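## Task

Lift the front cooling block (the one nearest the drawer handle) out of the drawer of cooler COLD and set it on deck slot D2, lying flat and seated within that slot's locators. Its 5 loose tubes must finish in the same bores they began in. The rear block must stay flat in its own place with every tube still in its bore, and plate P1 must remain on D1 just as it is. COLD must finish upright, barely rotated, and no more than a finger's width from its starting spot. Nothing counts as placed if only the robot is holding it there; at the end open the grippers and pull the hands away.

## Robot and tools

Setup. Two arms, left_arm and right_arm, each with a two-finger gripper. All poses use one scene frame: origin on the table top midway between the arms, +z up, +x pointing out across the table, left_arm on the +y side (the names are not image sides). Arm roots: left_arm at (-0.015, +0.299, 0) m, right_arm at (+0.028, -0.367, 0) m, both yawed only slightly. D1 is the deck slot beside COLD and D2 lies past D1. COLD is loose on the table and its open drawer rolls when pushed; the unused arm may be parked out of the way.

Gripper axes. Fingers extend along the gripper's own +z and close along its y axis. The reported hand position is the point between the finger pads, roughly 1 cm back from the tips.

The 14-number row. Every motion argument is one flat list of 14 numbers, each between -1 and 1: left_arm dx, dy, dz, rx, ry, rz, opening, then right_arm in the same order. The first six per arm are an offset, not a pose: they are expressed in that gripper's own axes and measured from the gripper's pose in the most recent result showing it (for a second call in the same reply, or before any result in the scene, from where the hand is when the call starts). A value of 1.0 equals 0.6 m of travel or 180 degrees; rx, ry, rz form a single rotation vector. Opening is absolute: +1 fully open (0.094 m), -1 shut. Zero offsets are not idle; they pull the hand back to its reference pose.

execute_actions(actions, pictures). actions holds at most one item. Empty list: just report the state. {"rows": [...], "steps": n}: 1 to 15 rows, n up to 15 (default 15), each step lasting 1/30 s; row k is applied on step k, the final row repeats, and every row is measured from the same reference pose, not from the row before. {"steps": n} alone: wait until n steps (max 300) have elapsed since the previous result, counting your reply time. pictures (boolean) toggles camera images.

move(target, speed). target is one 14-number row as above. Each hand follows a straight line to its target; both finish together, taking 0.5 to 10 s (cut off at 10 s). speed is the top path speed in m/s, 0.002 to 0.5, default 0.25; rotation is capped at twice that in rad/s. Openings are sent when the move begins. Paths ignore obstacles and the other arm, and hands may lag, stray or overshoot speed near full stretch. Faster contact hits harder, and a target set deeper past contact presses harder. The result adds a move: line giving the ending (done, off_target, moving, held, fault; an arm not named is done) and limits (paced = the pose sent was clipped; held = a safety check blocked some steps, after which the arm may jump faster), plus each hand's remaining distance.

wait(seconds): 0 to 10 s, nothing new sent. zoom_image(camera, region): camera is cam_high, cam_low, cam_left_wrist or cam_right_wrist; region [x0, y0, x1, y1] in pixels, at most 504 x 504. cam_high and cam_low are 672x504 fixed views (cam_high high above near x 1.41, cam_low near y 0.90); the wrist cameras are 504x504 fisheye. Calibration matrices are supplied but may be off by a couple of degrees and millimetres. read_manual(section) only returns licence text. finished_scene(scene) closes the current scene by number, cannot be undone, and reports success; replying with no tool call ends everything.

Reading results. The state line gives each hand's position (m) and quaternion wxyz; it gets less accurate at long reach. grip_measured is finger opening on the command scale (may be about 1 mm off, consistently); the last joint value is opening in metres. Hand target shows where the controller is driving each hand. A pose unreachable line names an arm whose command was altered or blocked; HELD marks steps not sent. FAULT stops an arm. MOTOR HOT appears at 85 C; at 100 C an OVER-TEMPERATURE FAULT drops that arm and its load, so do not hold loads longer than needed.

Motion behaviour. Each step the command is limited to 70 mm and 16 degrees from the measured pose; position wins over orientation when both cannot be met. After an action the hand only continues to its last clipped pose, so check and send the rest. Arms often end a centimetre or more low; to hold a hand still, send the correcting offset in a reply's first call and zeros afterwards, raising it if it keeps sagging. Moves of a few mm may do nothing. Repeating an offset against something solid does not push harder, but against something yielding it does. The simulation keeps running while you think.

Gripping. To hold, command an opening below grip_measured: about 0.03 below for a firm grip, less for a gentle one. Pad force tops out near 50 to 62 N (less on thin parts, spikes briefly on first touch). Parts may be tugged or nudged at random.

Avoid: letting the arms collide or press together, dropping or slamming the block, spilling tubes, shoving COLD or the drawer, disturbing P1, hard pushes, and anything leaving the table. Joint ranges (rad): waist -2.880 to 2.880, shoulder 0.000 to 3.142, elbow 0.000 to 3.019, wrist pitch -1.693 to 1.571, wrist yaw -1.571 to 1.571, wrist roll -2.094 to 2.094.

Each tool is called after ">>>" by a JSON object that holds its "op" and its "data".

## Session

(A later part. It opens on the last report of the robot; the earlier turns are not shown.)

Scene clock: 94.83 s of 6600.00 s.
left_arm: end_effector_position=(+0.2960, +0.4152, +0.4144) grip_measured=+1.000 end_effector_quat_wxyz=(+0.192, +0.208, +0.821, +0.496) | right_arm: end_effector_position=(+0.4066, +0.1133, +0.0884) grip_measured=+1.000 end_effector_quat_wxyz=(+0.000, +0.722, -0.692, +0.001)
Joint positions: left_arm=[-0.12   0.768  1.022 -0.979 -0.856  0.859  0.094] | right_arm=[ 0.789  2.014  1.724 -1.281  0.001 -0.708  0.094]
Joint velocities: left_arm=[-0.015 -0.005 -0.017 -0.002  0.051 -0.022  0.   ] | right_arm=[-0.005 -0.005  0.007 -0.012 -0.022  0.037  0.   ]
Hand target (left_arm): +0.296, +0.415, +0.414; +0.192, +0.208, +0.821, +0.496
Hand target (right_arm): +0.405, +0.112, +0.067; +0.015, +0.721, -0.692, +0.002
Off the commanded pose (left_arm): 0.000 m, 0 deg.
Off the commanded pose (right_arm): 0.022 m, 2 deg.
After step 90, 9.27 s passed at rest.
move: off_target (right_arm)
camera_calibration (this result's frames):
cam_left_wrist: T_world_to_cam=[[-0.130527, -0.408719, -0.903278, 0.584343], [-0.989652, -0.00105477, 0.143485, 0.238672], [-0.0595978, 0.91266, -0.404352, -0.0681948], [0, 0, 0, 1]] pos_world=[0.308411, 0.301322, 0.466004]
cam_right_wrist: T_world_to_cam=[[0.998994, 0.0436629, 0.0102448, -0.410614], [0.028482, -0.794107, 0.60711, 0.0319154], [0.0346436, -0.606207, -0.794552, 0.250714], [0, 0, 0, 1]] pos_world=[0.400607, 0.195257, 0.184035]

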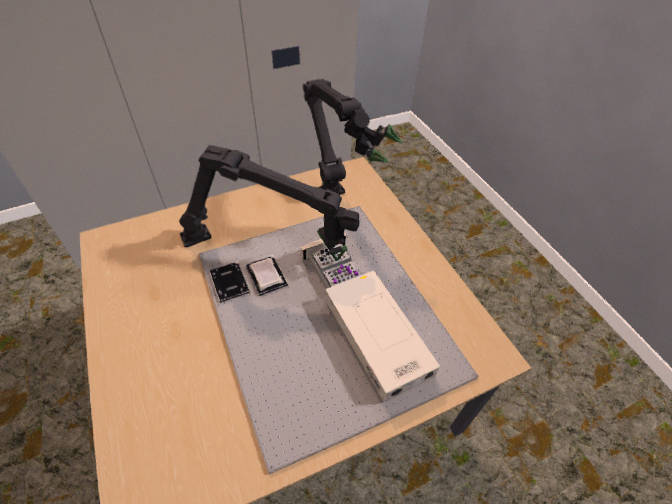

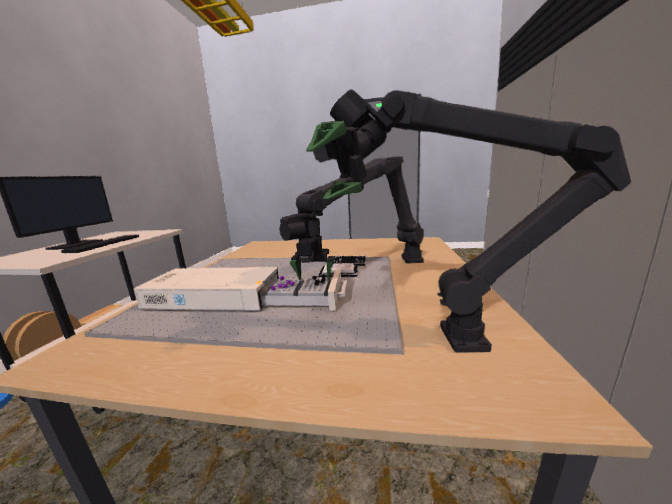

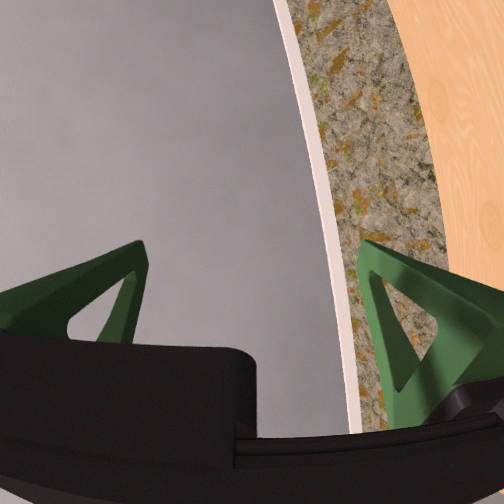

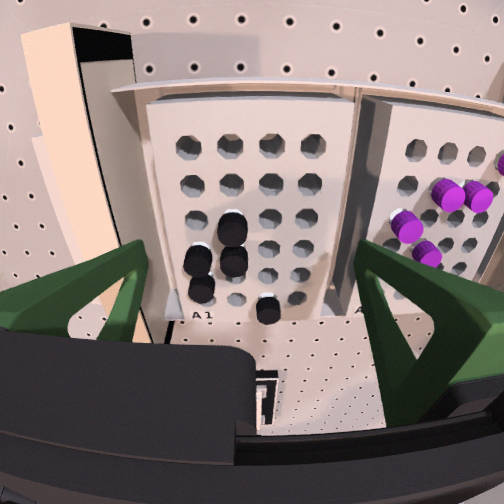

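>>> {"op": "execute_actions", "data": {"actions": [{"rows":[[0,0,0,0,0,0,1,0.002,0.003,0.038,-0.006,0.007,0,1],[0,0,0,0,0,0,1,0.002,0.003,0.04,-0.006,0.007,0,1],[0,0,0,0,0,0,1,0.002,0.003,0.042,-0.006,0.007,0,1],[0,0,0,0,0,0,1,0.002,0.003,0.044,-0.006,0.007,0,1],[0,0,0,0,0,0,1,0.002,0.003,0.046,-0.006,0.007,0,1],[0,0,0,0,0,0,1,0.002,0.003,0.048,-0.006,0.007,0,1],[0,0,0,0,0,0,1,0.002,0.003,0.05,-0.006,0.007,0,1],[0,0,0,0,0,0,1,0.002,0.003,0.052,-0.006,0.007,0,1],[0,0,0,0,0,0,1,0.002,0.003,0.054,-0.006,0.007,0,1],[0,0,0,0,0,0,1,0.002,0.003,0.056,-0.006,0.007,0,1],[0,0,0,0,0,0,1,0.002,0.003,0.058,-0.006,0.007,0,1],[0,0,0,0,0,0,1,0.002,0.003,0.06,-0.006,0.007,0,1],[0,0,0,0,0,0,1,0.002,0.003,0.062,-0.006,0.007,0,1],[0,0,0,0,0,0,1,0.002,0.003,0.064,-0.006,0.007,0,1],[0,0,0,0,0,0,1,0.002,0.003,0.066,-0.006,0.007,0,1]],"steps":15}], "pictures": false}}

>>> {"op": "wait", "data": {"seconds": 0.4}}

Scene clock: 104.23 s of 6600.00 s.
left_arm: end_effector_position=(+0.2960, +0.4152, +0.4144) grip_measured=+1.000 end_effector_quat_wxyz=(+0.192, +0.208, +0.821, +0.496) | right_arm: end_effector_position=(+0.4071, +0.1140, +0.0765) grip_measured=+1.000 end_effector_quat_wxyz=(-0.003, +0.722, -0.692, +0.000)
Joint positions: left_arm=[-0.12   0.768  1.022 -0.979 -0.856  0.859  0.094] | right_arm=[ 0.789  2.022  1.704 -1.247  0.001 -0.708  0.094]
Joint velocities: left_arm=[-0.005 -0.015 -0.002  0.007 -0.022 -0.022  0.   ] | right_arm=[-0.015  0.034 -0.037  0.061 -0.007 -0.066  0.   ]
Hand target (left_arm): +0.296, +0.415, +0.414; +0.192, +0.208, +0.821, +0.496
Hand target (right_arm): +0.405, +0.112, +0.050; +0.015, +0.722, -0.692, +0.002
Off the commanded pose (left_arm): 0.000 m, 0 deg.
Off the commanded pose (right_arm): 0.028 m, 2 deg.
Steps of this call (steps 1 to 90: nothing new was sent; then 5.90 s passed at rest; steps 91 to 105: all 15 steps of this action). Readings (end_effector_position):
91: left_arm (+0.2960, +0.4152, +0.4144) | right_arm (+0.4066, +0.1134, +0.0884)
92: left_arm (+0.2960, +0.4152, +0.4144) | right_arm (+0.4068, +0.1135, +0.0883)
94: left_arm (+0.2960, +0.4152, +0.4144) | right_arm (+0.4071, +0.1139, +0.0876)
98: left_arm (+0.2960, +0.4152, +0.4144) | right_arm (+0.4070, +0.1138, +0.0847)
105: the state above

Scene clock: 104.63 s of 6600.00 s.
left_arm: end_effector_position=(+0.2960, +0.4152, +0.4144) grip_measured=+1.000 end_effector_quat_wxyz=(+0.192, +0.208, +0.821, +0.496) | right_arm: end_effector_position=(+0.4067, +0.1134, +0.0705) grip_measured=+1.000 end_effector_quat_wxyz=(+0.000, +0.722, -0.692, +0.001)
Joint positions: left_arm=[-0.12   0.768  1.022 -0.979 -0.856  0.859  0.094] | right_arm=[ 0.789  2.029  1.699 -1.242  0.001 -0.708  0.094]
Joint velocities: left_arm=[-0.005 -0.005 -0.002  0.002  0.007  0.066  0.   ] | right_arm=[ 0.005 -0.005 -0.007 -0.007  0.022  0.022  0.   ]
Hand target (left_arm): +0.296, +0.415, +0.414; +0.192, +0.208, +0.821, +0.496
Hand target (right_arm): +0.405, +0.112, +0.050; +0.015, +0.722, -0.692, +0.002
Off the commanded pose (left_arm): 0.000 m, 0 deg.
Off the commanded pose (right_arm): 0.022 m, 2 deg.
Steps of this call (steps 1 to 12: nothing new was sent). Readings (end_effector_position):
1: left_arm (+0.2960, +0.4152, +0.4144) | right_arm (+0.4071, +0.1140, +0.0754)
2: left_arm (+0.2960, +0.4152, +0.4144) | right_arm (+0.4070, +0.1138, +0.0739)
4: left_arm (+0.2960, +0.4152, +0.4144) | right_arm (+0.4068, +0.1136, +0.0719)
8: left_arm (+0.2960, +0.4152, +0.4144) | right_arm (+0.4066, +0.1133, +0.0705)
12: the state above
camera_calibration (this result's frames):
cam_left_wrist: T_world_to_cam=[[-0.130527, -0.408719, -0.903278, 0.584343], [-0.989652, -0.00105477, 0.143485, 0.238672], [-0.0595978, 0.91266, -0.404352, -0.0681948], [0, 0, 0, 1]] pos_world=[0.308411, 0.301322, 0.466004]
cam_right_wrist: T_world_to_cam=[[0.998996, 0.0436659, 0.0099962, -0.410514], [0.0286251, -0.793925, 0.607342, 0.0428218], [0.0344564, -0.606446, -0.794378, 0.236597], [0, 0, 0, 1]] pos_world=[0.400724, 0.195406, 0.166044]

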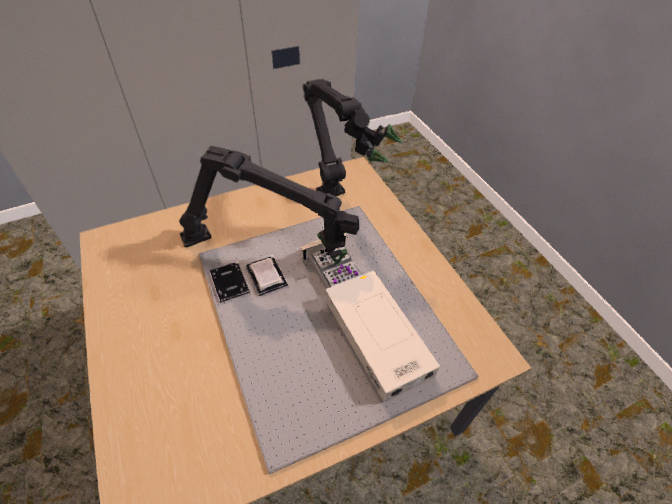

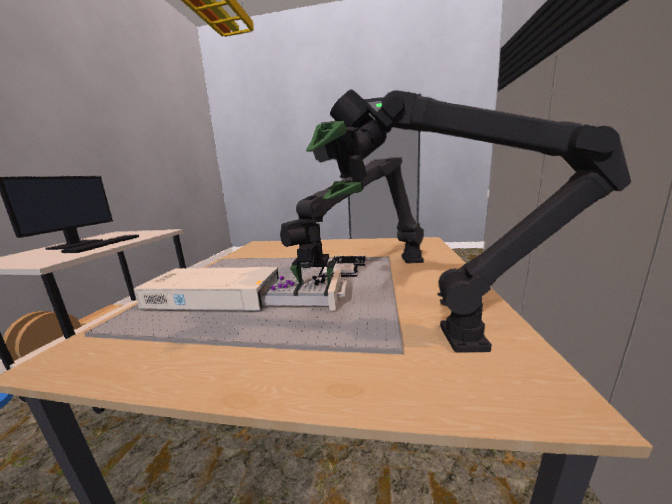

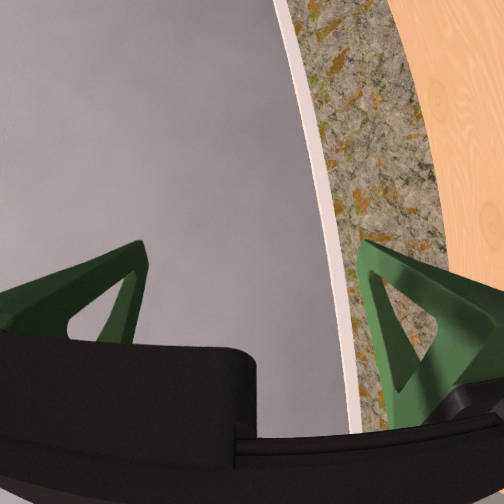

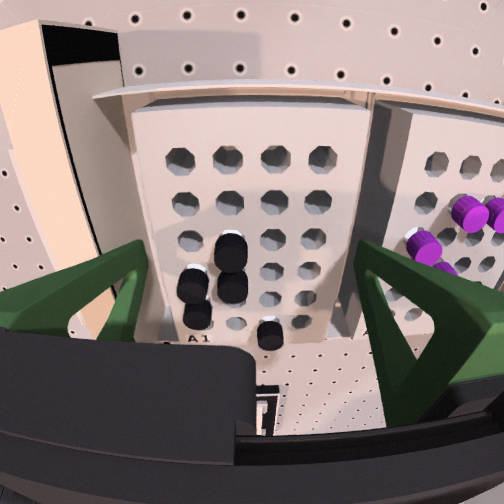

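>>> {"op": "execute_actions", "data": {"actions": [{"rows":[[0,0,0,0,0,0,1,0.002,0.003,0.038,-0.006,0.007,0,1],[0,0,0,0,0,0,1,0.002,0.003,0.04,-0.006,0.007,0,1],[0,0,0,0,0,0,1,0.002,0.003,0.042,-0.006,0.007,0,1],[0,0,0,0,0,0,1,0.002,0.003,0.044,-0.006,0.007,0,1],[0,0,0,0,0,0,1,0.002,0.003,0.046,-0.006,0.007,0,1],[0,0,0,0,0,0,1,0.002,0.003,0.048,-0.006,0.007,0,1],[0,0,0,0,0,0,1,0.002,0.003,0.05,-0.006,0.007,0,1],[0,0,0,0,0,0,1,0.002,0.003,0.052,-0.006,0.007,0,0.97],[0,0,0,0,0,0,1,0.002,0.003,0.054,-0.006,0.007,0,0.95],[0,0,0,0,0,0,1,0.002,0.003,0.056,-0.006,0.007,0,0.93],[0,0,0,0,0,0,1,0.002,0.003,0.058,-0.006,0.007,0,0.92],[0,0,0,0,0,0,1,0.002,0.003,0.06,-0.006,0.007,0,0.92],[0,0,0,0,0,0,1,0.002,0.003,0.062,-0.006,0.007,0,0.92],[0,0,0,0,0,0,1,0.002,0.003,0.064,-0.006,0.007,0,0.92],[0,0,0,0,0,0,1,0.002,0.003,0.066,-0.006,0.007,0,0.92]],"steps":15}], "pictures": false}}

>>> {"op": "wait", "data": {"seconds": 0.4}}

>>> {"op": "zoom_image", "data": {"camera": "cam_low", "region": [260, 240, 370, 320]}}

Scene clock: 113.33 s of 6600.00 s.
left_arm: end_effector_position=(+0.2960, +0.4152, +0.4144) grip_measured=+1.000 end_effector_quat_wxyz=(+0.192, +0.208, +0.821, +0.496) | right_arm: end_effector_position=(+0.4077, +0.1147, +0.0587) grip_measured=+0.923 end_effector_quat_wxyz=(-0.003, +0.722, -0.692, +0.000)
Joint positions: left_arm=[-0.12   0.768  1.022 -0.979 -0.856  0.859  0.094] | right_arm=[ 0.789  2.04   1.684 -1.209  0.001 -0.708  0.09 ]
Joint velocities: left_arm=[ 0.005  0.005  0.002  0.017 -0.022  0.007  0.   ] | right_arm=[-0.005  0.054 -0.022  0.085 -0.022 -0.037  0.   ]
Hand target (left_arm): +0.296, +0.415, +0.414; +0.192, +0.208, +0.821, +0.496
Hand target (right_arm): +0.405, +0.112, +0.032; +0.015, +0.722, -0.692, +0.002
Off the commanded pose (left_arm): 0.000 m, 0 deg.
Off the commanded pose (right_arm): 0.028 m, 2 deg.
Steps of this call (steps 1 to 90: nothing new was sent; then 5.20 s passed at rest; steps 91 to 105: all 15 steps of this action). Readings (end_effector_position):
91: left_arm (+0.2960, +0.4152, +0.4144) | right_arm (+0.4067, +0.1135, +0.0705)
92: left_arm (+0.2960, +0.4152, +0.4144) | right_arm (+0.4069, +0.1137, +0.0705)
94: left_arm (+0.2960, +0.4152, +0.4144) | right_arm (+0.4075, +0.1144, +0.0705)
98: left_arm (+0.2960, +0.4152, +0.4144) | right_arm (+0.4079, +0.1149, +0.0682)
105: the state above

Scene clock: 113.73 s of 6600.00 s.
left_arm: end_effector_position=(+0.2960, +0.4152, +0.4144) grip_measured=+1.000 end_effector_quat_wxyz=(+0.192, +0.208, +0.821, +0.496) | right_arm: end_effector_position=(+0.4069, +0.1137, +0.0516) grip_measured=+0.923 end_effector_quat_wxyz=(+0.002, +0.722, -0.692, +0.001)
Joint positions: left_arm=[-0.12   0.768  1.022 -0.979 -0.856  0.859  0.094] | right_arm=[ 0.789  2.049  1.68  -1.205  0.001 -0.708  0.09 ]
Joint velocities: left_arm=[ 0.005 -0.015 -0.007  0.002 -0.007 -0.037  0.   ] | right_arm=[-0.015  0.005 -0.007  0.002 -0.051  0.037 -0.001]
Hand target (left_arm): +0.296, +0.415, +0.414; +0.192, +0.208, +0.821, +0.496
Hand target (right_arm): +0.405, +0.112, +0.032; +0.015, +0.722, -0.692, +0.002
Off the commanded pose (left_arm): 0.000 m, 0 deg.
Off the commanded pose (right_arm): 0.021 m, 2 deg.
Steps of this call (steps 1 to 12: nothing new was sent). Readings (end_effector_position):
1: left_arm (+0.2960, +0.4152, +0.4144) | right_arm (+0.4076, +0.1146, +0.0571)
2: left_arm (+0.2960, +0.4152, +0.4144) | right_arm (+0.4074, +0.1144, +0.0556)
4: left_arm (+0.2960, +0.4152, +0.4144) | right_arm (+0.4072, +0.1141, +0.0534)
8: left_arm (+0.2960, +0.4152, +0.4144) | right_arm (+0.4069, +0.1137, +0.0516)
12: the state above
camera_calibration (this result's frames):
cam_left_wrist: T_world_to_cam=[[-0.130527, -0.408719, -0.903278, 0.584343], [-0.989652, -0.00105477, 0.143485, 0.238672], [-0.0595978, 0.91266, -0.404352, -0.0681948], [0, 0, 0, 1]] pos_world=[0.308411, 0.301322, 0.466004]
cam_right_wrist: T_world_to_cam=[[0.999009, 0.0436826, 0.00850482, -0.410478], [0.029485, -0.792831, 0.608728, 0.0539189], [0.0333337, -0.607874, -0.793333, 0.22236], [0, 0, 0, 1]] pos_world=[0.401069, 0.195846, 0.147074]

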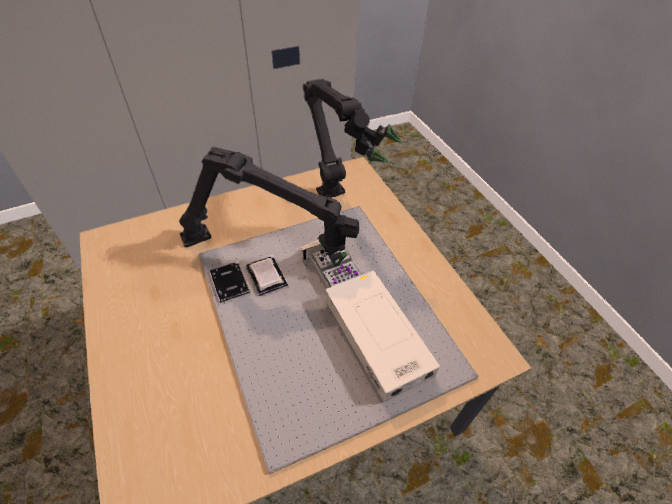

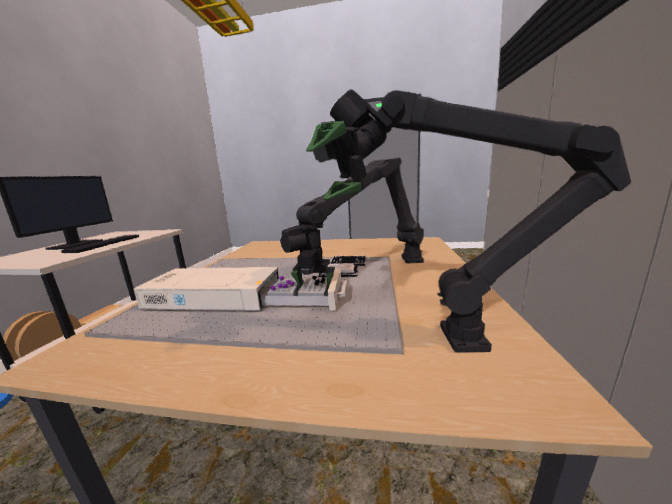

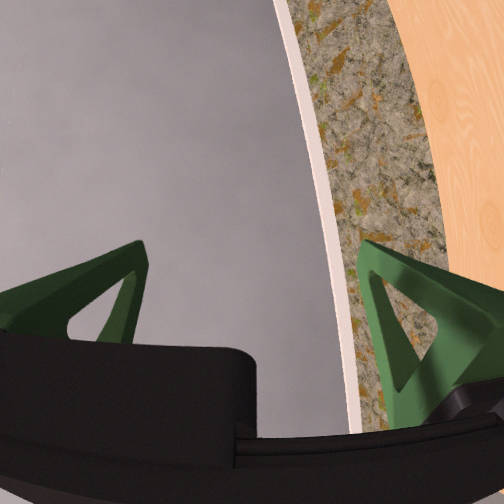

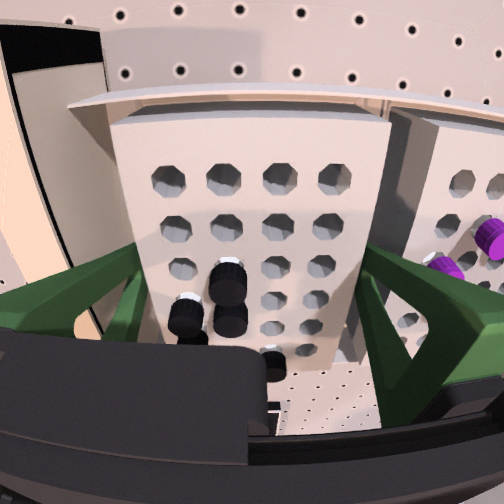

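Region (260, 240, 370, 320) of cam_low's 672x504 image, scaled by 4.582, with more detail than that image has; it fills the top 367 rows of this view, and the rest is white.

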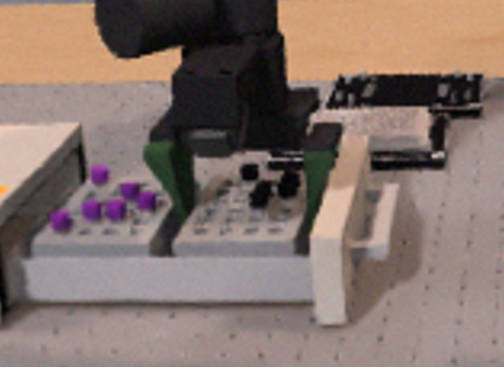

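>>> {"op": "execute_actions", "data": {"actions": [{"rows":[[0,0,0,0,0,0,1,0.002,0.003,0.034,-0.006,0.007,0,0.9],[0,0,0,0,0,0,1,0.002,0.003,0.035,-0.006,0.007,0,0.89],[0,0,0,0,0,0,1,0.002,0.003,0.036,-0.006,0.007,0,0.88],[0,0,0,0,0,0,1,0.002,0.003,0.038,-0.006,0.007,0,0.88],[0,0,0,0,0,0,1,0.002,0.003,0.04,-0.006,0.007,0,0.88],[0,0,0,0,0,0,1,0.002,0.003,0.042,-0.006,0.007,0,0.88],[0,0,0,0,0,0,1,0.002,0.003,0.044,-0.006,0.007,0,0.88],[0,0,0,0,0,0,1,0.002,0.003,0.046,-0.006,0.007,0,0.88]],"steps":15}], "pictures": false}}

>>> {"op": "execute_actions", "data": {"actions": [{"rows":[[0,0,0,0,0,0,1,0,0,0,0,0,0,0.87],[0,0,0,0,0,0,1,0,0,0,0,0,0,0.86],[0,0,0,0,0,0,1,0,0,0,0,0,0,0.85],[0,0,0,0,0,0,1,0,0,0,0,0,0,0.84],[0,0,0,0,0,0,1,0,0,0,0,0,0,0.83],[0,0,0,0,0,0,1,0,0,0,0,0,0,0.82],[0,0,0,0,0,0,1,0,0,0,0,0,0,0.81],[0,0,0,0,0,0,1,0,0,0,0,0,0,0.80],[0,0,0,0,0,0,1,0,0,0,0,0,0,0.79],[0,0,0,0,0,0,1,0,0,0,0,0,0,0.78]],"steps":15}]}}

Scene clock: 121.27 s of 6600.00 s.
left_arm: end_effector_position=(+0.2960, +0.4152, +0.4144) grip_measured=+1.000 end_effector_quat_wxyz=(+0.192, +0.208, +0.821, +0.496) | right_arm: end_effector_position=(+0.4083, +0.1155, +0.0487) grip_measured=+0.883 end_effector_quat_wxyz=(-0.002, +0.722, -0.692, +0.001)
Joint positions: left_arm=[-0.12   0.768  1.022 -0.979 -0.856  0.859  0.094] | right_arm=[ 0.789  2.054  1.68  -1.194  0.001 -0.708  0.088]
Joint velocities: left_arm=[-0.015 -0.015 -0.012  0.002  0.037 -0.022  0.   ] | right_arm=[ 0.015  0.015 -0.012  0.037  0.007 -0.095  0.   ]
Hand target (left_arm): +0.296, +0.415, +0.414; +0.192, +0.208, +0.821, +0.496
Hand target (right_arm): +0.405, +0.112, +0.025; +0.016, +0.721, -0.692, +0.002
Off the commanded pose (left_arm): 0.000 m, 0 deg.
Off the commanded pose (right_arm): 0.025 m, 2 deg.
Steps of this call (steps 1 to 90: nothing new was sent; then 4.03 s passed at rest; steps 91 to 105: all 15 steps of this action). Readings (end_effector_position):
91: left_arm (+0.2960, +0.4152, +0.4144) | right_arm (+0.4069, +0.1137, +0.0516)
92: left_arm (+0.2960, +0.4152, +0.4144) | right_arm (+0.4069, +0.1137, +0.0516)
94: left_arm (+0.2960, +0.4152, +0.4144) | right_arm (+0.4069, +0.1137, +0.0516)
98: left_arm (+0.2960, +0.4152, +0.4144) | right_arm (+0.4078, +0.1149, +0.0512)
105: the state above

Scene clock: 121.77 s of 6600.00 s.
left_arm: end_effector_position=(+0.2960, +0.4152, +0.4144) grip_measured=+1.000 end_effector_quat_wxyz=(+0.192, +0.208, +0.821, +0.496) | right_arm: end_effector_position=(+0.4080, +0.1155, +0.0487) grip_measured=+0.805 end_effector_quat_wxyz=(-0.001, +0.722, -0.692, -0.000)
Joint positions: left_arm=[-0.12   0.768  1.022 -0.979 -0.856  0.859  0.094] | right_arm=[ 0.789  2.054  1.68  -1.194 -0.    -0.708  0.085]
Joint velocities: left_arm=[-0.024 -0.015 -0.017  0.007  0.007 -0.022  0.   ] | right_arm=[-0.024 -0.015 -0.017 -0.002  0.022  0.022  0.001]
Hand target (left_arm): +0.296, +0.415, +0.414; +0.192, +0.208, +0.821, +0.496
Hand target (right_arm): +0.408, +0.116, +0.049; -0.002, +0.722, -0.692, +0.000
Off the commanded pose (left_arm): 0.000 m, 0 deg.
Off the commanded pose (right_arm): 0.000 m, 0 deg.
Steps of this call (steps 1 to 15: all 15 steps of this action). Readings (end_effector_position):
1: left_arm (+0.2960, +0.4152, +0.4144) | right_arm (+0.4083, +0.1155, +0.0487)
2: left_arm (+0.2960, +0.4152, +0.4144) | right_arm (+0.4083, +0.1155, +0.0487)
4: left_arm (+0.2960, +0.4152, +0.4144) | right_arm (+0.4082, +0.1155, +0.0487)
8: left_arm (+0.2960, +0.4152, +0.4144) | right_arm (+0.4080, +0.1155, +0.0487)
15: the state above
camera_calibration (this result's frames):
cam_left_wrist: T_world_to_cam=[[-0.130527, -0.408719, -0.903278, 0.584343], [-0.989652, -0.00105477, 0.143485, 0.238672], [-0.0595978, 0.91266, -0.404352, -0.0681948], [0, 0, 0, 1]] pos_world=[0.308411, 0.301322, 0.466004]
cam_right_wrist: T_world_to_cam=[[0.998989, 0.043632, 0.0108272, -0.411743], [0.0282102, -0.795951, 0.604704, 0.0582075], [0.0350024, -0.603787, -0.796377, 0.220108], [0, 0, 0, 1]] pos_world=[0.401981, 0.197194, 0.144549]

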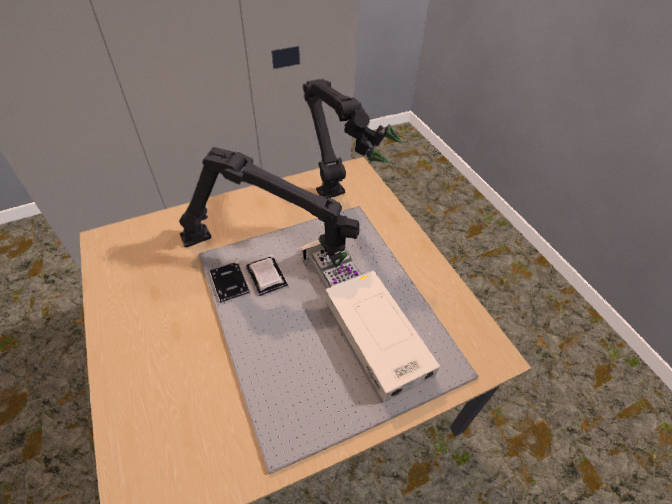

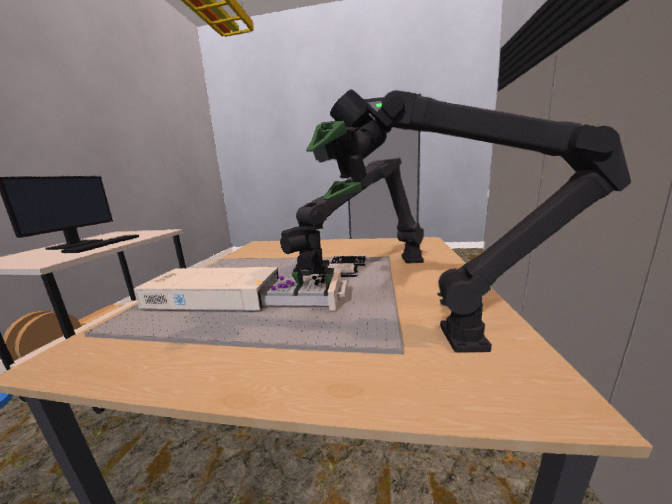

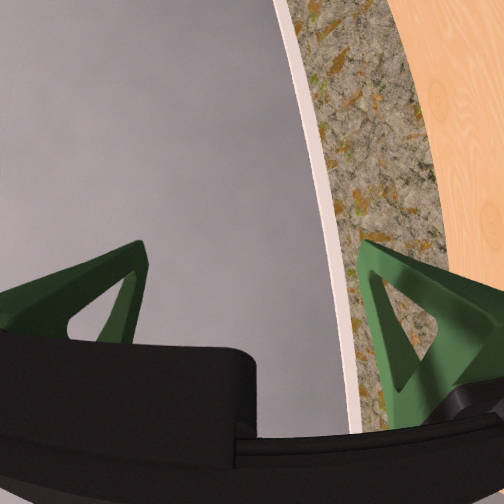

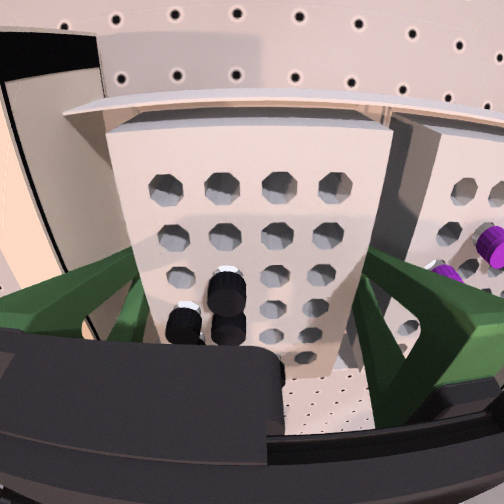

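>>> {"op": "execute_actions", "data": {"actions": [{"rows":[[0,0,0,0,0,0,1,-0.005,-0.004,-0.013,0.003,-0.004,0,0.77],[0,0,0,0,0,0,1,-0.0075,-0.0066,-0.02,0.0046,-0.0054,0,0.77],[0,0,0,0,0,0,1,-0.01,-0.009,-0.026,0.006,-0.007,0,0.77],[0,0,0,0,0,0,1,-0.0125,-0.011,-0.033,0.008,-0.009,0,0.77],[0,0,0,0,0,0,1,-0.015,-0.013,-0.039,0.009,-0.011,0,0.77],[0,0,0,0,0,0,1,-0.0175,-0.015,-0.046,0.011,-0.013,0,0.77],[0,0,0,0,0,0,1,-0.02,-0.018,-0.052,0.012,-0.014,0,0.77],[0,0,0,0,0,0,1,-0.0225,-0.02,-0.059,0.014,-0.016,0,0.77],[0,0,0,0,0,0,1,-0.025,-0.022,-0.065,0.0155,-0.018,0,0.77]],"steps":15}], "pictures": false}}

>>> {"op": "execute_actions", "data": {"actions": [{"steps":12}], "pictures": false}}

Scene clock: 129.20 s of 6600.00 s.
left_arm: end_effector_position=(+0.2960, +0.4152, +0.4144) grip_measured=+1.000 end_effector_quat_wxyz=(+0.192, +0.208, +0.821, +0.496) | right_arm: end_effector_position=(+0.4080, +0.1156, +0.0492) grip_measured=+0.805 end_effector_quat_wxyz=(-0.001, +0.722, -0.692, -0.000)
Joint positions: left_arm=[-0.12   0.768  1.022 -0.979 -0.856  0.859  0.094] | right_arm=[ 0.789  2.053  1.68  -1.194 -0.    -0.708  0.085]
Joint velocities: left_arm=[-0.015 -0.005  0.002 -0.017  0.051  0.007  0.   ] | right_arm=[ 0.005 -0.015 -0.012 -0.007 -0.007 -0.051  0.001]
Hand target (left_arm): +0.296, +0.415, +0.414; +0.192, +0.208, +0.821, +0.496
Hand target (right_arm): +0.419, +0.129, +0.088; -0.038, +0.721, -0.692, -0.003
Off the commanded pose (left_arm): 0.000 m, 0 deg.
Off the commanded pose (right_arm): 0.043 m, 4 deg.
Steps of this call (steps 1 to 90: nothing new was sent; then 3.93 s passed at rest; steps 91 to 105: all 15 steps of this action). Readings (end_effector_position):
91: left_arm (+0.2960, +0.4152, +0.4144) | right_arm (+0.4080, +0.1155, +0.0487)
92: left_arm (+0.2960, +0.4152, +0.4144) | right_arm (+0.4080, +0.1155, +0.0487)
94: left_arm (+0.2960, +0.4152, +0.4144) | right_arm (+0.4080, +0.1155, +0.0487)
98: left_arm (+0.2960, +0.4152, +0.4144) | right_arm (+0.4080, +0.1156, +0.0492)
105: the state above

Scene clock: 129.60 s of 6600.00 s.
left_arm: end_effector_position=(+0.2960, +0.4152, +0.4144) grip_measured=+1.000 end_effector_quat_wxyz=(+0.192, +0.208, +0.821, +0.496) | right_arm: end_effector_position=(+0.4080, +0.1156, +0.0492) grip_measured=+0.805 end_effector_quat_wxyz=(-0.001, +0.722, -0.692, -0.000)
Joint positions: left_arm=[-0.12   0.768  1.022 -0.979 -0.856  0.859  0.094] | right_arm=[ 0.789  2.053  1.68  -1.194 -0.    -0.708  0.085]
Joint velocities: left_arm=[ 0.005  0.005 -0.007  0.012 -0.066  0.007  0.   ] | right_arm=[-0.005  0.005  0.002  0.022  0.022 -0.022 -0.   ]
Hand target (left_arm): +0.296, +0.415, +0.414; +0.192, +0.208, +0.821, +0.496
Hand target (right_arm): +0.419, +0.129, +0.088; -0.038, +0.721, -0.692, -0.003
Off the commanded pose (left_arm): 0.000 m, 0 deg.
Off the commanded pose (right_arm): 0.043 m, 4 deg.
Steps of this call (steps 1 to 12: nothing new was sent). Readings (end_effector_position):
1: left_arm (+0.2960, +0.4152, +0.4144) | right_arm (+0.4080, +0.1156, +0.0492)
2: left_arm (+0.2960, +0.4152, +0.4144) | right_arm (+0.4080, +0.1156, +0.0492)
4: left_arm (+0.2960, +0.4152, +0.4144) | right_arm (+0.4080, +0.1156, +0.0492)
8: left_arm (+0.2960, +0.4152, +0.4144) | right_arm (+0.4080, +0.1156, +0.0492)
12: the state above

>>> {"op": "execute_actions", "data": {"actions": [{"rows":[[0,0,0,0,0,0,1,-0.027,-0.023,-0.069,0.0165,-0.019,0,0.77],[0,0,0,0,0,0,1,-0.028,-0.024,-0.072,0.017,-0.02,0,0.77],[0,0,0,0,0,0,1,-0.029,-0.025,-0.075,0.018,-0.021,0,0.77],[0,0,0,0,0,0,1,-0.03,-0.026,-0.078,0.0185,-0.0216,0,0.77],[0,0,0,0,0,0,1,-0.031,-0.027,-0.081,0.019,-0.0225,0,0.77],[0,0,0,0,0,0,1,-0.0325,-0.028,-0.084,0.02,-0.023,0,0.77],[0,0,0,0,0,0,1,-0.034,-0.029,-0.088,0.021,-0.024,0,0.77],[0,0,0,0,0,0,1,-0.035,-0.03,-0.091,0.022,-0.025,0,0.77]],"steps":15}], "pictures": false}}

>>> {"op": "execute_actions", "data": {"actions": [{"steps":12}], "pictures": false}}

Scene clock: 135.93 s of 6600.00 s.
left_arm: end_effector_position=(+0.2960, +0.4152, +0.4144) grip_measured=+1.000 end_effector_quat_wxyz=(+0.192, +0.208, +0.821, +0.496) | right_arm: end_effector_position=(+0.4081, +0.1156, +0.0498) grip_measured=+0.805 end_effector_quat_wxyz=(-0.002, +0.722, -0.692, -0.000)
Joint positions: left_arm=[-0.12   0.768  1.022 -0.979 -0.856  0.859  0.094] | right_arm=[ 0.789  2.052  1.68  -1.194 -0.    -0.708  0.085]
Joint velocities: left_arm=[ 0.005 -0.005 -0.017  0.007 -0.051  0.022  0.   ] | right_arm=[-0.005 -0.005 -0.022 -0.017  0.007  0.066 -0.   ]
Hand target (left_arm): +0.296, +0.415, +0.414; +0.192, +0.208, +0.821, +0.496
Hand target (right_arm): +0.423, +0.134, +0.104; -0.054, +0.721, -0.691, -0.004
Off the commanded pose (left_arm): 0.000 m, 0 deg.
Off the commanded pose (right_arm): 0.061 m, 6 deg.
Steps of this call (steps 1 to 90: nothing new was sent; then 2.83 s passed at rest; steps 91 to 105: all 15 steps of this action). Readings (end_effector_position):
91: left_arm (+0.2960, +0.4152, +0.4144) | right_arm (+0.4081, +0.1156, +0.0494)
92: left_arm (+0.2960, +0.4152, +0.4144) | right_arm (+0.4081, +0.1156, +0.0494)
94: left_arm (+0.2960, +0.4152, +0.4144) | right_arm (+0.4081, +0.1156, +0.0496)
98: left_arm (+0.2960, +0.4152, +0.4144) | right_arm (+0.4081, +0.1156, +0.0498)
105: the state above

Scene clock: 136.33 s of 6600.00 s.
left_arm: end_effector_position=(+0.2960, +0.4152, +0.4144) grip_measured=+1.000 end_effector_quat_wxyz=(+0.192, +0.208, +0.821, +0.496) | right_arm: end_effector_position=(+0.4081, +0.1156, +0.0498) grip_measured=+0.805 end_effector_quat_wxyz=(-0.002, +0.722, -0.692, -0.000)
Joint positions: left_arm=[-0.12   0.768  1.022 -0.979 -0.856  0.859  0.094] | right_arm=[ 0.789  2.052  1.68  -1.194 -0.    -0.708  0.085]
Joint velocities: left_arm=[-0.015 -0.005  0.007 -0.012  0.095  0.022  0.   ] | right_arm=[-0.024  0.005  0.002 -0.012 -0.081  0.022 -0.   ]
Hand target (left_arm): +0.296, +0.415, +0.414; +0.192, +0.208, +0.821, +0.496
Hand target (right_arm): +0.423, +0.134, +0.104; -0.054, +0.721, -0.691, -0.004
Off the commanded pose (left_arm): 0.000 m, 0 deg.
Off the commanded pose (right_arm): 0.061 m, 6 deg.
Steps of this call (steps 1 to 12: nothing new was sent). Readings (end_effector_position):
1: left_arm (+0.2960, +0.4152, +0.4144) | right_arm (+0.4081, +0.1156, +0.0498)
2: left_arm (+0.2960, +0.4152, +0.4144) | right_arm (+0.4081, +0.1156, +0.0498)
4: left_arm (+0.2960, +0.4152, +0.4144) | right_arm (+0.4081, +0.1156, +0.0498)
8: left_arm (+0.2960, +0.4152, +0.4144) | right_arm (+0.4081, +0.1156, +0.0498)
12: the state above

>>> {"op": "execute_actions", "data": {"actions": [{"rows":[[0,0,0,0,0,0,1,-0.033,-0.029,-0.093,0.022,-0.0255,0,0.77],[0,0,0,0,0,0,1,-0.032,-0.028,-0.095,0.0225,-0.026,0,0.77],[0,0,0,0,0,0,1,-0.031,-0.027,-0.097,0.0225,-0.026,0,0.77],[0,0,0,0,0,0,1,-0.03,-0.026,-0.099,0.023,-0.0265,0,0.77],[0,0,0,0,0,0,1,-0.029,-0.025,-0.101,0.023,-0.027,0,0.77],[0,0,0,0,0,0,1,-0.028,-0.024,-0.103,0.0235,-0.027,0,0.77],[0,0,0,0,0,0,1,-0.027,-0.023,-0.105,0.0235,-0.0275,0,0.77],[0,0,0,0,0,0,1,-0.025,-0.022,-0.1075,0.024,-0.028,0,0.77]],"steps":15}], "pictures": false}}

>>> {"op": "execute_actions", "data": {"actions": [{"steps":12}]}}

Scene clock: 145.83 s of 6600.00 s.
left_arm: end_effector_position=(+0.2960, +0.4152, +0.4144) grip_measured=+1.000 end_effector_quat_wxyz=(+0.192, +0.208, +0.821, +0.496) | right_arm: end_effector_position=(+0.4082, +0.1158, +0.0516) grip_measured=+0.805 end_effector_quat_wxyz=(-0.004, +0.722, -0.692, -0.000)
Joint positions: left_arm=[-0.12   0.768  1.022 -0.979 -0.856  0.859  0.094] | right_arm=[ 0.789  2.049  1.68  -1.194 -0.    -0.708  0.085]
Joint velocities: left_arm=[-0.015  0.005 -0.007 -0.017  0.007 -0.066  0.   ] | right_arm=[-0.005 -0.005 -0.002  0.012  0.022 -0.051 -0.   ]
Hand target (left_arm): +0.296, +0.415, +0.414; +0.192, +0.208, +0.821, +0.496
Hand target (right_arm): +0.418, +0.128, +0.113; -0.060, +0.721, -0.691, -0.005
Off the commanded pose (left_arm): 0.000 m, 0 deg.
Off the commanded pose (right_arm): 0.066 m, 6 deg.
Steps of this call (steps 1 to 90: nothing new was sent; then 6.00 s passed at rest; steps 91 to 105: all 15 steps of this action). Readings (end_effector_position):
91: left_arm (+0.2960, +0.4152, +0.4144) | right_arm (+0.4081, +0.1156, +0.0498)
92: left_arm (+0.2960, +0.4152, +0.4144) | right_arm (+0.4081, +0.1157, +0.0501)
94: left_arm (+0.2960, +0.4152, +0.4144) | right_arm (+0.4081, +0.1157, +0.0503)
98: left_arm (+0.2960, +0.4152, +0.4144) | right_arm (+0.4082, +0.1158, +0.0510)
105: the state above

Scene clock: 146.23 s of 6600.00 s.
left_arm: end_effector_position=(+0.2960, +0.4152, +0.4144) grip_measured=+1.000 end_effector_quat_wxyz=(+0.192, +0.208, +0.821, +0.496) | right_arm: end_effector_position=(+0.4082, +0.1158, +0.0516) grip_measured=+0.805 end_effector_quat_wxyz=(-0.004, +0.722, -0.692, -0.000)
Joint positions: left_arm=[-0.12   0.768  1.022 -0.979 -0.856  0.859  0.094] | right_arm=[ 0.789  2.049  1.68  -1.194 -0.    -0.708  0.085]
Joint velocities: left_arm=[-0.005 -0.015  0.002 -0.017 -0.066  0.051  0.   ] | right_arm=[-0.005 -0.005  0.002 -0.002  0.022 -0.037 -0.001]
Hand target (left_arm): +0.296, +0.415, +0.414; +0.192, +0.208, +0.821, +0.496
Hand target (right_arm): +0.418, +0.128, +0.113; -0.060, +0.721, -0.691, -0.005
Off the commanded pose (left_arm): 0.000 m, 0 deg.
Off the commanded pose (right_arm): 0.066 m, 6 deg.
Steps of this call (steps 1 to 12: nothing new was sent). Readings (end_effector_position):
1: left_arm (+0.2960, +0.4152, +0.4144) | right_arm (+0.4082, +0.1158, +0.0516)
2: left_arm (+0.2960, +0.4152, +0.4144) | right_arm (+0.4082, +0.1158, +0.0516)
4: left_arm (+0.2960, +0.4152, +0.4144) | right_arm (+0.4082, +0.1158, +0.0516)
8: left_arm (+0.2960, +0.4152, +0.4144) | right_arm (+0.4082, +0.1158, +0.0516)
12: the state above
camera_calibration (this result's frames):
cam_left_wrist: T_world_to_cam=[[-0.130527, -0.408719, -0.903278, 0.584343], [-0.989652, -0.00105477, 0.143485, 0.238672], [-0.0595978, 0.91266, -0.404352, -0.0681948], [0, 0, 0, 1]] pos_world=[0.308411, 0.301322, 0.466004]
cam_right_wrist: T_world_to_cam=[[0.998951, 0.0435835, 0.0140582, -0.41218], [0.026362, -0.798303, 0.601679, 0.0578572], [0.037446, -0.600678, -0.798614, 0.221386], [0, 0, 0, 1]] pos_world=[0.401933, 0.197133, 0.147785]

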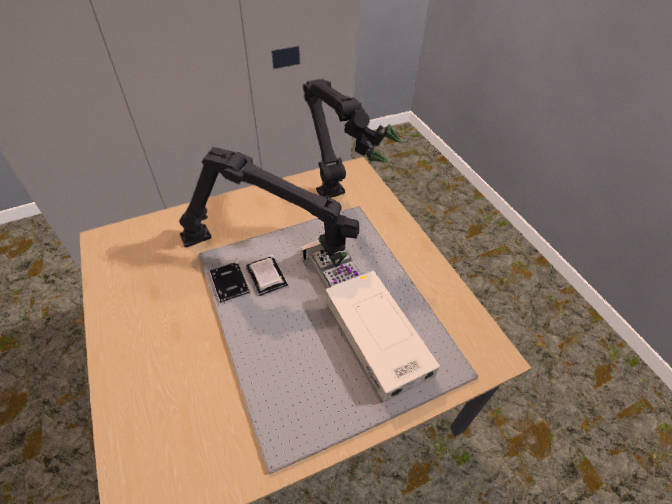

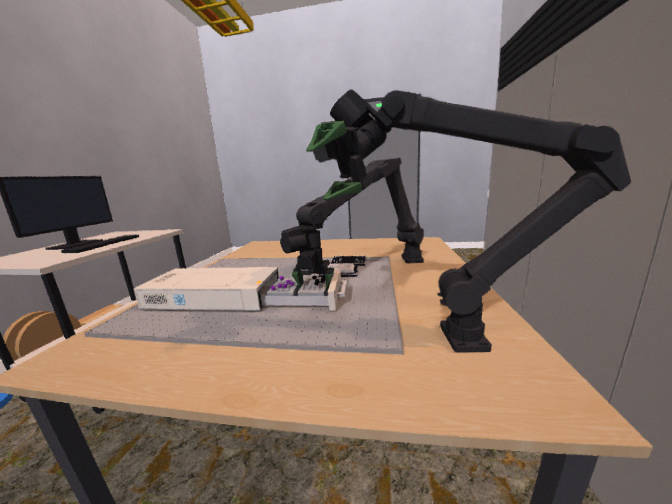

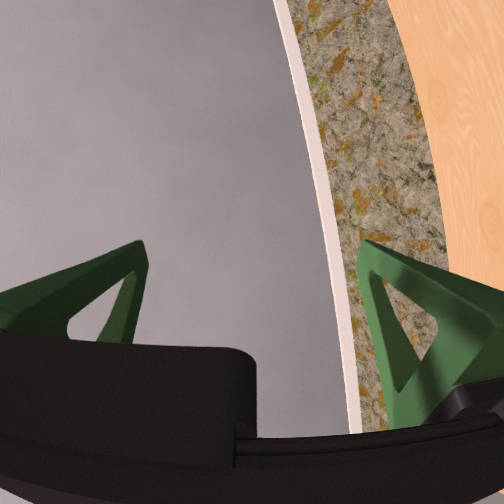

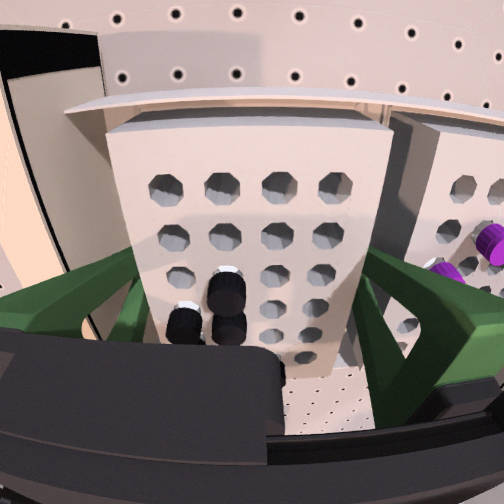

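>>> {"op": "execute_actions", "data": {"actions": [{"rows":[[0,0,0,0,0,0,1,-0.024,-0.021,-0.105,0.023,-0.027,0,0.77],[0,0,0,0,0,0,1,-0.023,-0.02,-0.106,0.023,-0.027,0,0.77],[0,0,0,0,0,0,1,-0.022,-0.019,-0.107,0.023,-0.027,0,0.77],[0,0,0,0,0,0,1,-0.021,-0.018,-0.108,0.023,-0.027,0,0.77],[0,0,0,0,0,0,1,-0.02,-0.017,-0.109,0.023,-0.027,0,0.77],[0,0,0,0,0,0,1,-0.019,-0.016,-0.11,0.023,-0.027,0,0.77],[0,0,0,0,0,0,1,-0.018,-0.015,-0.111,0.023,-0.027,0,0.77],[0,0,0,0,0,0,1,-0.017,-0.014,-0.112,0.023,-0.027,0,0.77],[0,0,0,0,0,0,1,-0.016,-0.0135,-0.1125,0.023,-0.027,0,0.77]],"steps":15}], "pictures": false}}

>>> {"op": "execute_actions", "data": {"actions": [{"steps":15}], "pictures": false}}

Scene clock: 154.60 s of 6600.00 s.
left_arm: end_effector_position=(+0.2960, +0.4152, +0.4144) grip_measured=+1.000 end_effector_quat_wxyz=(+0.192, +0.208, +0.821, +0.496) | right_arm: end_effector_position=(+0.4064, +0.1134, +0.0611) grip_measured=+0.805 end_effector_quat_wxyz=(-0.009, +0.722, -0.692, -0.001)
Joint positions: left_arm=[-0.12   0.768  1.022 -0.979 -0.856  0.859  0.094] | right_arm=[ 0.789  2.025  1.667 -1.194 -0.    -0.708  0.085]
Joint velocities: left_arm=[ 0.005  0.005 -0.022 -0.002 -0.007 -0.037  0.   ] | right_arm=[-0.005 -0.044  0.007 -0.012  0.007  0.051  0.   ]
Hand target (left_arm): +0.296, +0.415, +0.414; +0.192, +0.208, +0.821, +0.496
Hand target (right_arm): +0.413, +0.123, +0.117; -0.059, +0.721, -0.691, -0.005
Off the commanded pose (left_arm): 0.000 m, 0 deg.
Off the commanded pose (right_arm): 0.060 m, 6 deg.
Steps of this call (steps 1 to 90: nothing new was sent; then 4.87 s passed at rest; steps 91 to 105: all 15 steps of this action). Readings (end_effector_position):
91: left_arm (+0.2960, +0.4152, +0.4144) | right_arm (+0.4082, +0.1158, +0.0516)
92: left_arm (+0.2960, +0.4152, +0.4144) | right_arm (+0.4083, +0.1159, +0.0519)
94: left_arm (+0.2960, +0.4152, +0.4144) | right_arm (+0.4083, +0.1159, +0.0521)
98: left_arm (+0.2960, +0.4152, +0.4144) | right_arm (+0.4074, +0.1148, +0.0546)
105: the state above

Scene clock: 155.10 s of 6600.00 s.
left_arm: end_effector_position=(+0.2960, +0.4152, +0.4144) grip_measured=+1.000 end_effector_quat_wxyz=(+0.192, +0.208, +0.821, +0.496) | right_arm: end_effector_position=(+0.4065, +0.1136, +0.0624) grip_measured=+0.805 end_effector_quat_wxyz=(-0.010, +0.722, -0.692, -0.001)
Joint positions: left_arm=[-0.12   0.768  1.022 -0.979 -0.856  0.859  0.094] | right_arm=[ 0.789  2.023  1.667 -1.194 -0.    -0.708  0.085]
Joint velocities: left_arm=[-0.005 -0.015  0.012  0.007 -0.007  0.051  0.   ] | right_arm=[-0.005 -0.005 -0.012 -0.012  0.022  0.037 -0.   ]
Hand target (left_arm): +0.296, +0.415, +0.414; +0.192, +0.208, +0.821, +0.496
Hand target (right_arm): +0.413, +0.123, +0.118; -0.059, +0.721, -0.691, -0.005
Off the commanded pose (left_arm): 0.000 m, 0 deg.
Off the commanded pose (right_arm): 0.059 m, 6 deg.
Steps of this call (steps 1 to 15: nothing new was sent). Readings (end_effector_position):
1: left_arm (+0.2960, +0.4152, +0.4144) | right_arm (+0.4064, +0.1135, +0.0618)
2: left_arm (+0.2960, +0.4152, +0.4144) | right_arm (+0.4064, +0.1135, +0.0620)
4: left_arm (+0.2960, +0.4152, +0.4144) | right_arm (+0.4065, +0.1136, +0.0624)
8: left_arm (+0.2960, +0.4152, +0.4144) | right_arm (+0.4065, +0.1136, +0.0624)
15: the state above

>>> {"op": "execute_actions", "data": {"actions": [{"rows":[[0,0,0,0,0,0,1,-0.021,-0.018,-0.112,0.024,-0.028,0,0.77],[0,0,0,0,0,0,1,-0.021,-0.018,-0.112,0.024,-0.028,0,0.77],[0,0,0,0,0,0,1,-0.021,-0.018,-0.112,0.024,-0.028,0,0.77],[0,0,0,0,0,0,1,-0.021,-0.018,-0.113,0.024,-0.028,0,0.77],[0,0,0,0,0,0,1,-0.021,-0.018,-0.114,0.0245,-0.0285,0,0.77],[0,0,0,0,0,0,1,-0.021,-0.018,-0.116,0.025,-0.029,0,0.77],[0,0,0,0,0,0,1,-0.022,-0.019,-0.118,0.025,-0.0295,0,0.77],[0,0,0,0,0,0,1,-0.022,-0.019,-0.12,0.0255,-0.03,0,0.77],[0,0,0,0,0,0,1,-0.022,-0.019,-0.122,0.026,-0.0305,0,0.77],[0,0,0,0,0,0,1,-0.022,-0.019,-0.124,0.0265,-0.031,0,0.77],[0,0,0,0,0,0,1,-0.023,-0.02,-0.126,0.027,-0.0315,0,0.77],[0,0,0,0,0,0,1,-0.023,-0.02,-0.128,0.027,-0.032,0,0.77],[0,0,0,0,0,0,1,-0.023,-0.02,-0.13,0.0275,-0.0325,0,0.77],[0,0,0,0,0,0,1,-0.023,-0.02,-0.132,0.028,-0.033,0,0.77],[0,0,0,0,0,0,1,-0.023,-0.02,-0.134,0.0285,-0.0335,0,0.77]],"steps":15}], "pictures": false}}

>>> {"op": "execute_actions", "data": {"actions": [{"steps":15}]}}

Scene clock: 172.70 s of 6600.00 s.
left_arm: end_effector_position=(+0.2960, +0.4152, +0.4144) grip_measured=+1.000 end_effector_quat_wxyz=(+0.192, +0.208, +0.821, +0.496) | right_arm: end_effector_position=(+0.4070, +0.1143, +0.0789) grip_measured=+0.805 end_effector_quat_wxyz=(-0.024, +0.721, -0.692, -0.002)
Joint positions: left_arm=[-0.12   0.768  1.022 -0.979 -0.856  0.859  0.094] | right_arm=[ 0.789  1.994  1.665 -1.194 -0.    -0.708  0.085]
Joint velocities: left_arm=[-0.005  0.005  0.007 -0.007 -0.037 -0.11   0.   ] | right_arm=[-0.005 -0.054 -0.027 -0.012 -0.037 -0.066 -0.   ]
Hand target (left_arm): +0.296, +0.415, +0.414; +0.192, +0.208, +0.821, +0.496
Hand target (right_arm): +0.414, +0.124, +0.141; -0.079, +0.720, -0.690, -0.007
Off the commanded pose (left_arm): 0.000 m, 0 deg.
Off the commanded pose (right_arm): 0.066 m, 6 deg.
Steps of this call (steps 1 to 90: nothing new was sent; then 14.10 s passed at rest; steps 91 to 105: all 15 steps of this action). Readings (end_effector_position):
91: left_arm (+0.2960, +0.4152, +0.4144) | right_arm (+0.4065, +0.1136, +0.0627)
92: left_arm (+0.2960, +0.4152, +0.4144) | right_arm (+0.4064, +0.1135, +0.0630)
94: left_arm (+0.2960, +0.4152, +0.4144) | right_arm (+0.4062, +0.1132, +0.0642)
98: left_arm (+0.2960, +0.4152, +0.4144) | right_arm (+0.4064, +0.1135, +0.0690)
105: the state above

Scene clock: 173.20 s of 6600.00 s.
left_arm: end_effector_position=(+0.2960, +0.4152, +0.4144) grip_measured=+1.000 end_effector_quat_wxyz=(+0.192, +0.208, +0.821, +0.496) | right_arm: end_effector_position=(+0.4073, +0.1146, +0.0837) grip_measured=+0.805 end_effector_quat_wxyz=(-0.028, +0.721, -0.692, -0.003)
Joint positions: left_arm=[-0.12   0.768  1.022 -0.979 -0.856  0.859  0.094] | right_arm=[ 0.789  1.986  1.665 -1.194 -0.    -0.708  0.085]
Joint velocities: left_arm=[-0.024 -0.005  0.002  0.012 -0.066  0.037  0.   ] | right_arm=[-0.015 -0.024 -0.017 -0.002 -0.007  0.022 -0.001]
Hand target (left_arm): +0.296, +0.415, +0.414; +0.192, +0.208, +0.821, +0.496
Hand target (right_arm): +0.414, +0.124, +0.141; -0.079, +0.720, -0.690, -0.007
Off the commanded pose (left_arm): 0.000 m, 0 deg.
Off the commanded pose (right_arm): 0.061 m, 6 deg.
Steps of this call (steps 1 to 15: nothing new was sent). Readings (end_effector_position):
1: left_arm (+0.2960, +0.4152, +0.4144) | right_arm (+0.4071, +0.1144, +0.0803)
2: left_arm (+0.2960, +0.4152, +0.4144) | right_arm (+0.4071, +0.1144, +0.0812)
4: left_arm (+0.2960, +0.4152, +0.4144) | right_arm (+0.4072, +0.1145, +0.0827)
8: left_arm (+0.2960, +0.4152, +0.4144) | right_arm (+0.4073, +0.1146, +0.0837)
15: the state above
camera_calibration (this result's frames):
cam_left_wrist: T_world_to_cam=[[-0.130527, -0.408719, -0.903278, 0.584343], [-0.989652, -0.00105477, 0.143485, 0.238672], [-0.0595978, 0.91266, -0.404352, -0.0681948], [0, 0, 0, 1]] pos_world=[0.308411, 0.301322, 0.466004]
cam_right_wrist: T_world_to_cam=[[0.998058, 0.0424472, 0.0455919, -0.413734], [0.00880177, -0.82065, 0.571364, 0.0498654], [0.0616677, -0.569853, -0.81943, 0.234581], [0, 0, 0, 1]] pos_world=[0.398025, 0.192161, 0.182594]

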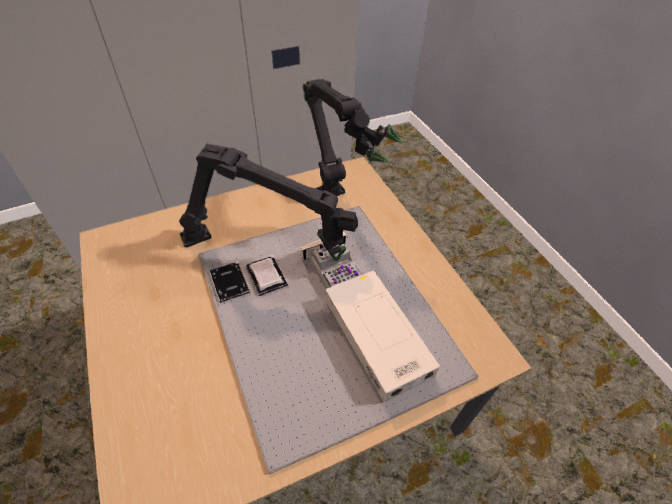

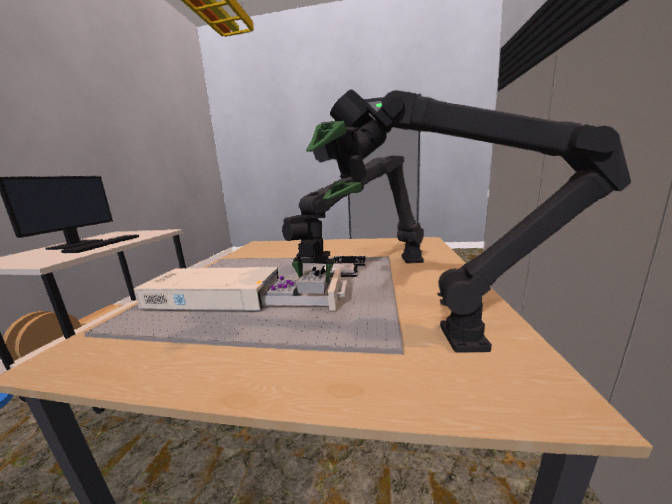

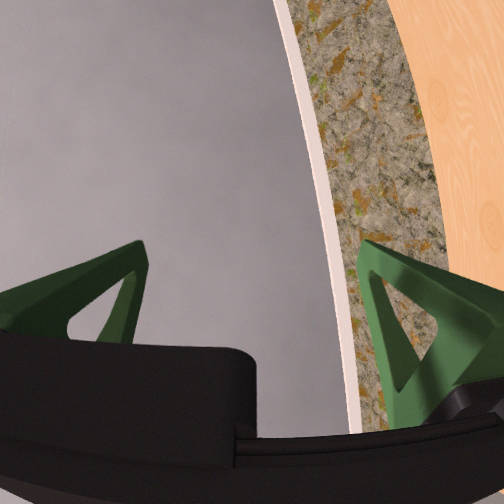

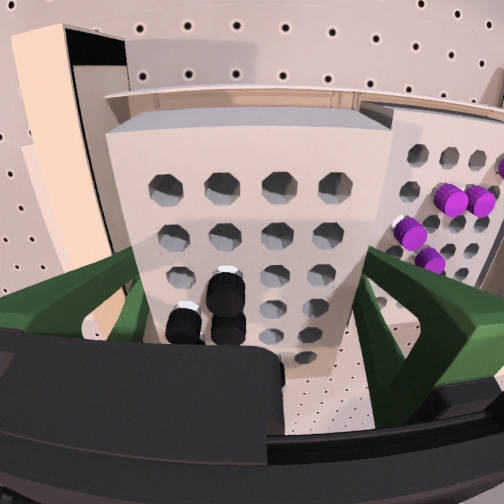

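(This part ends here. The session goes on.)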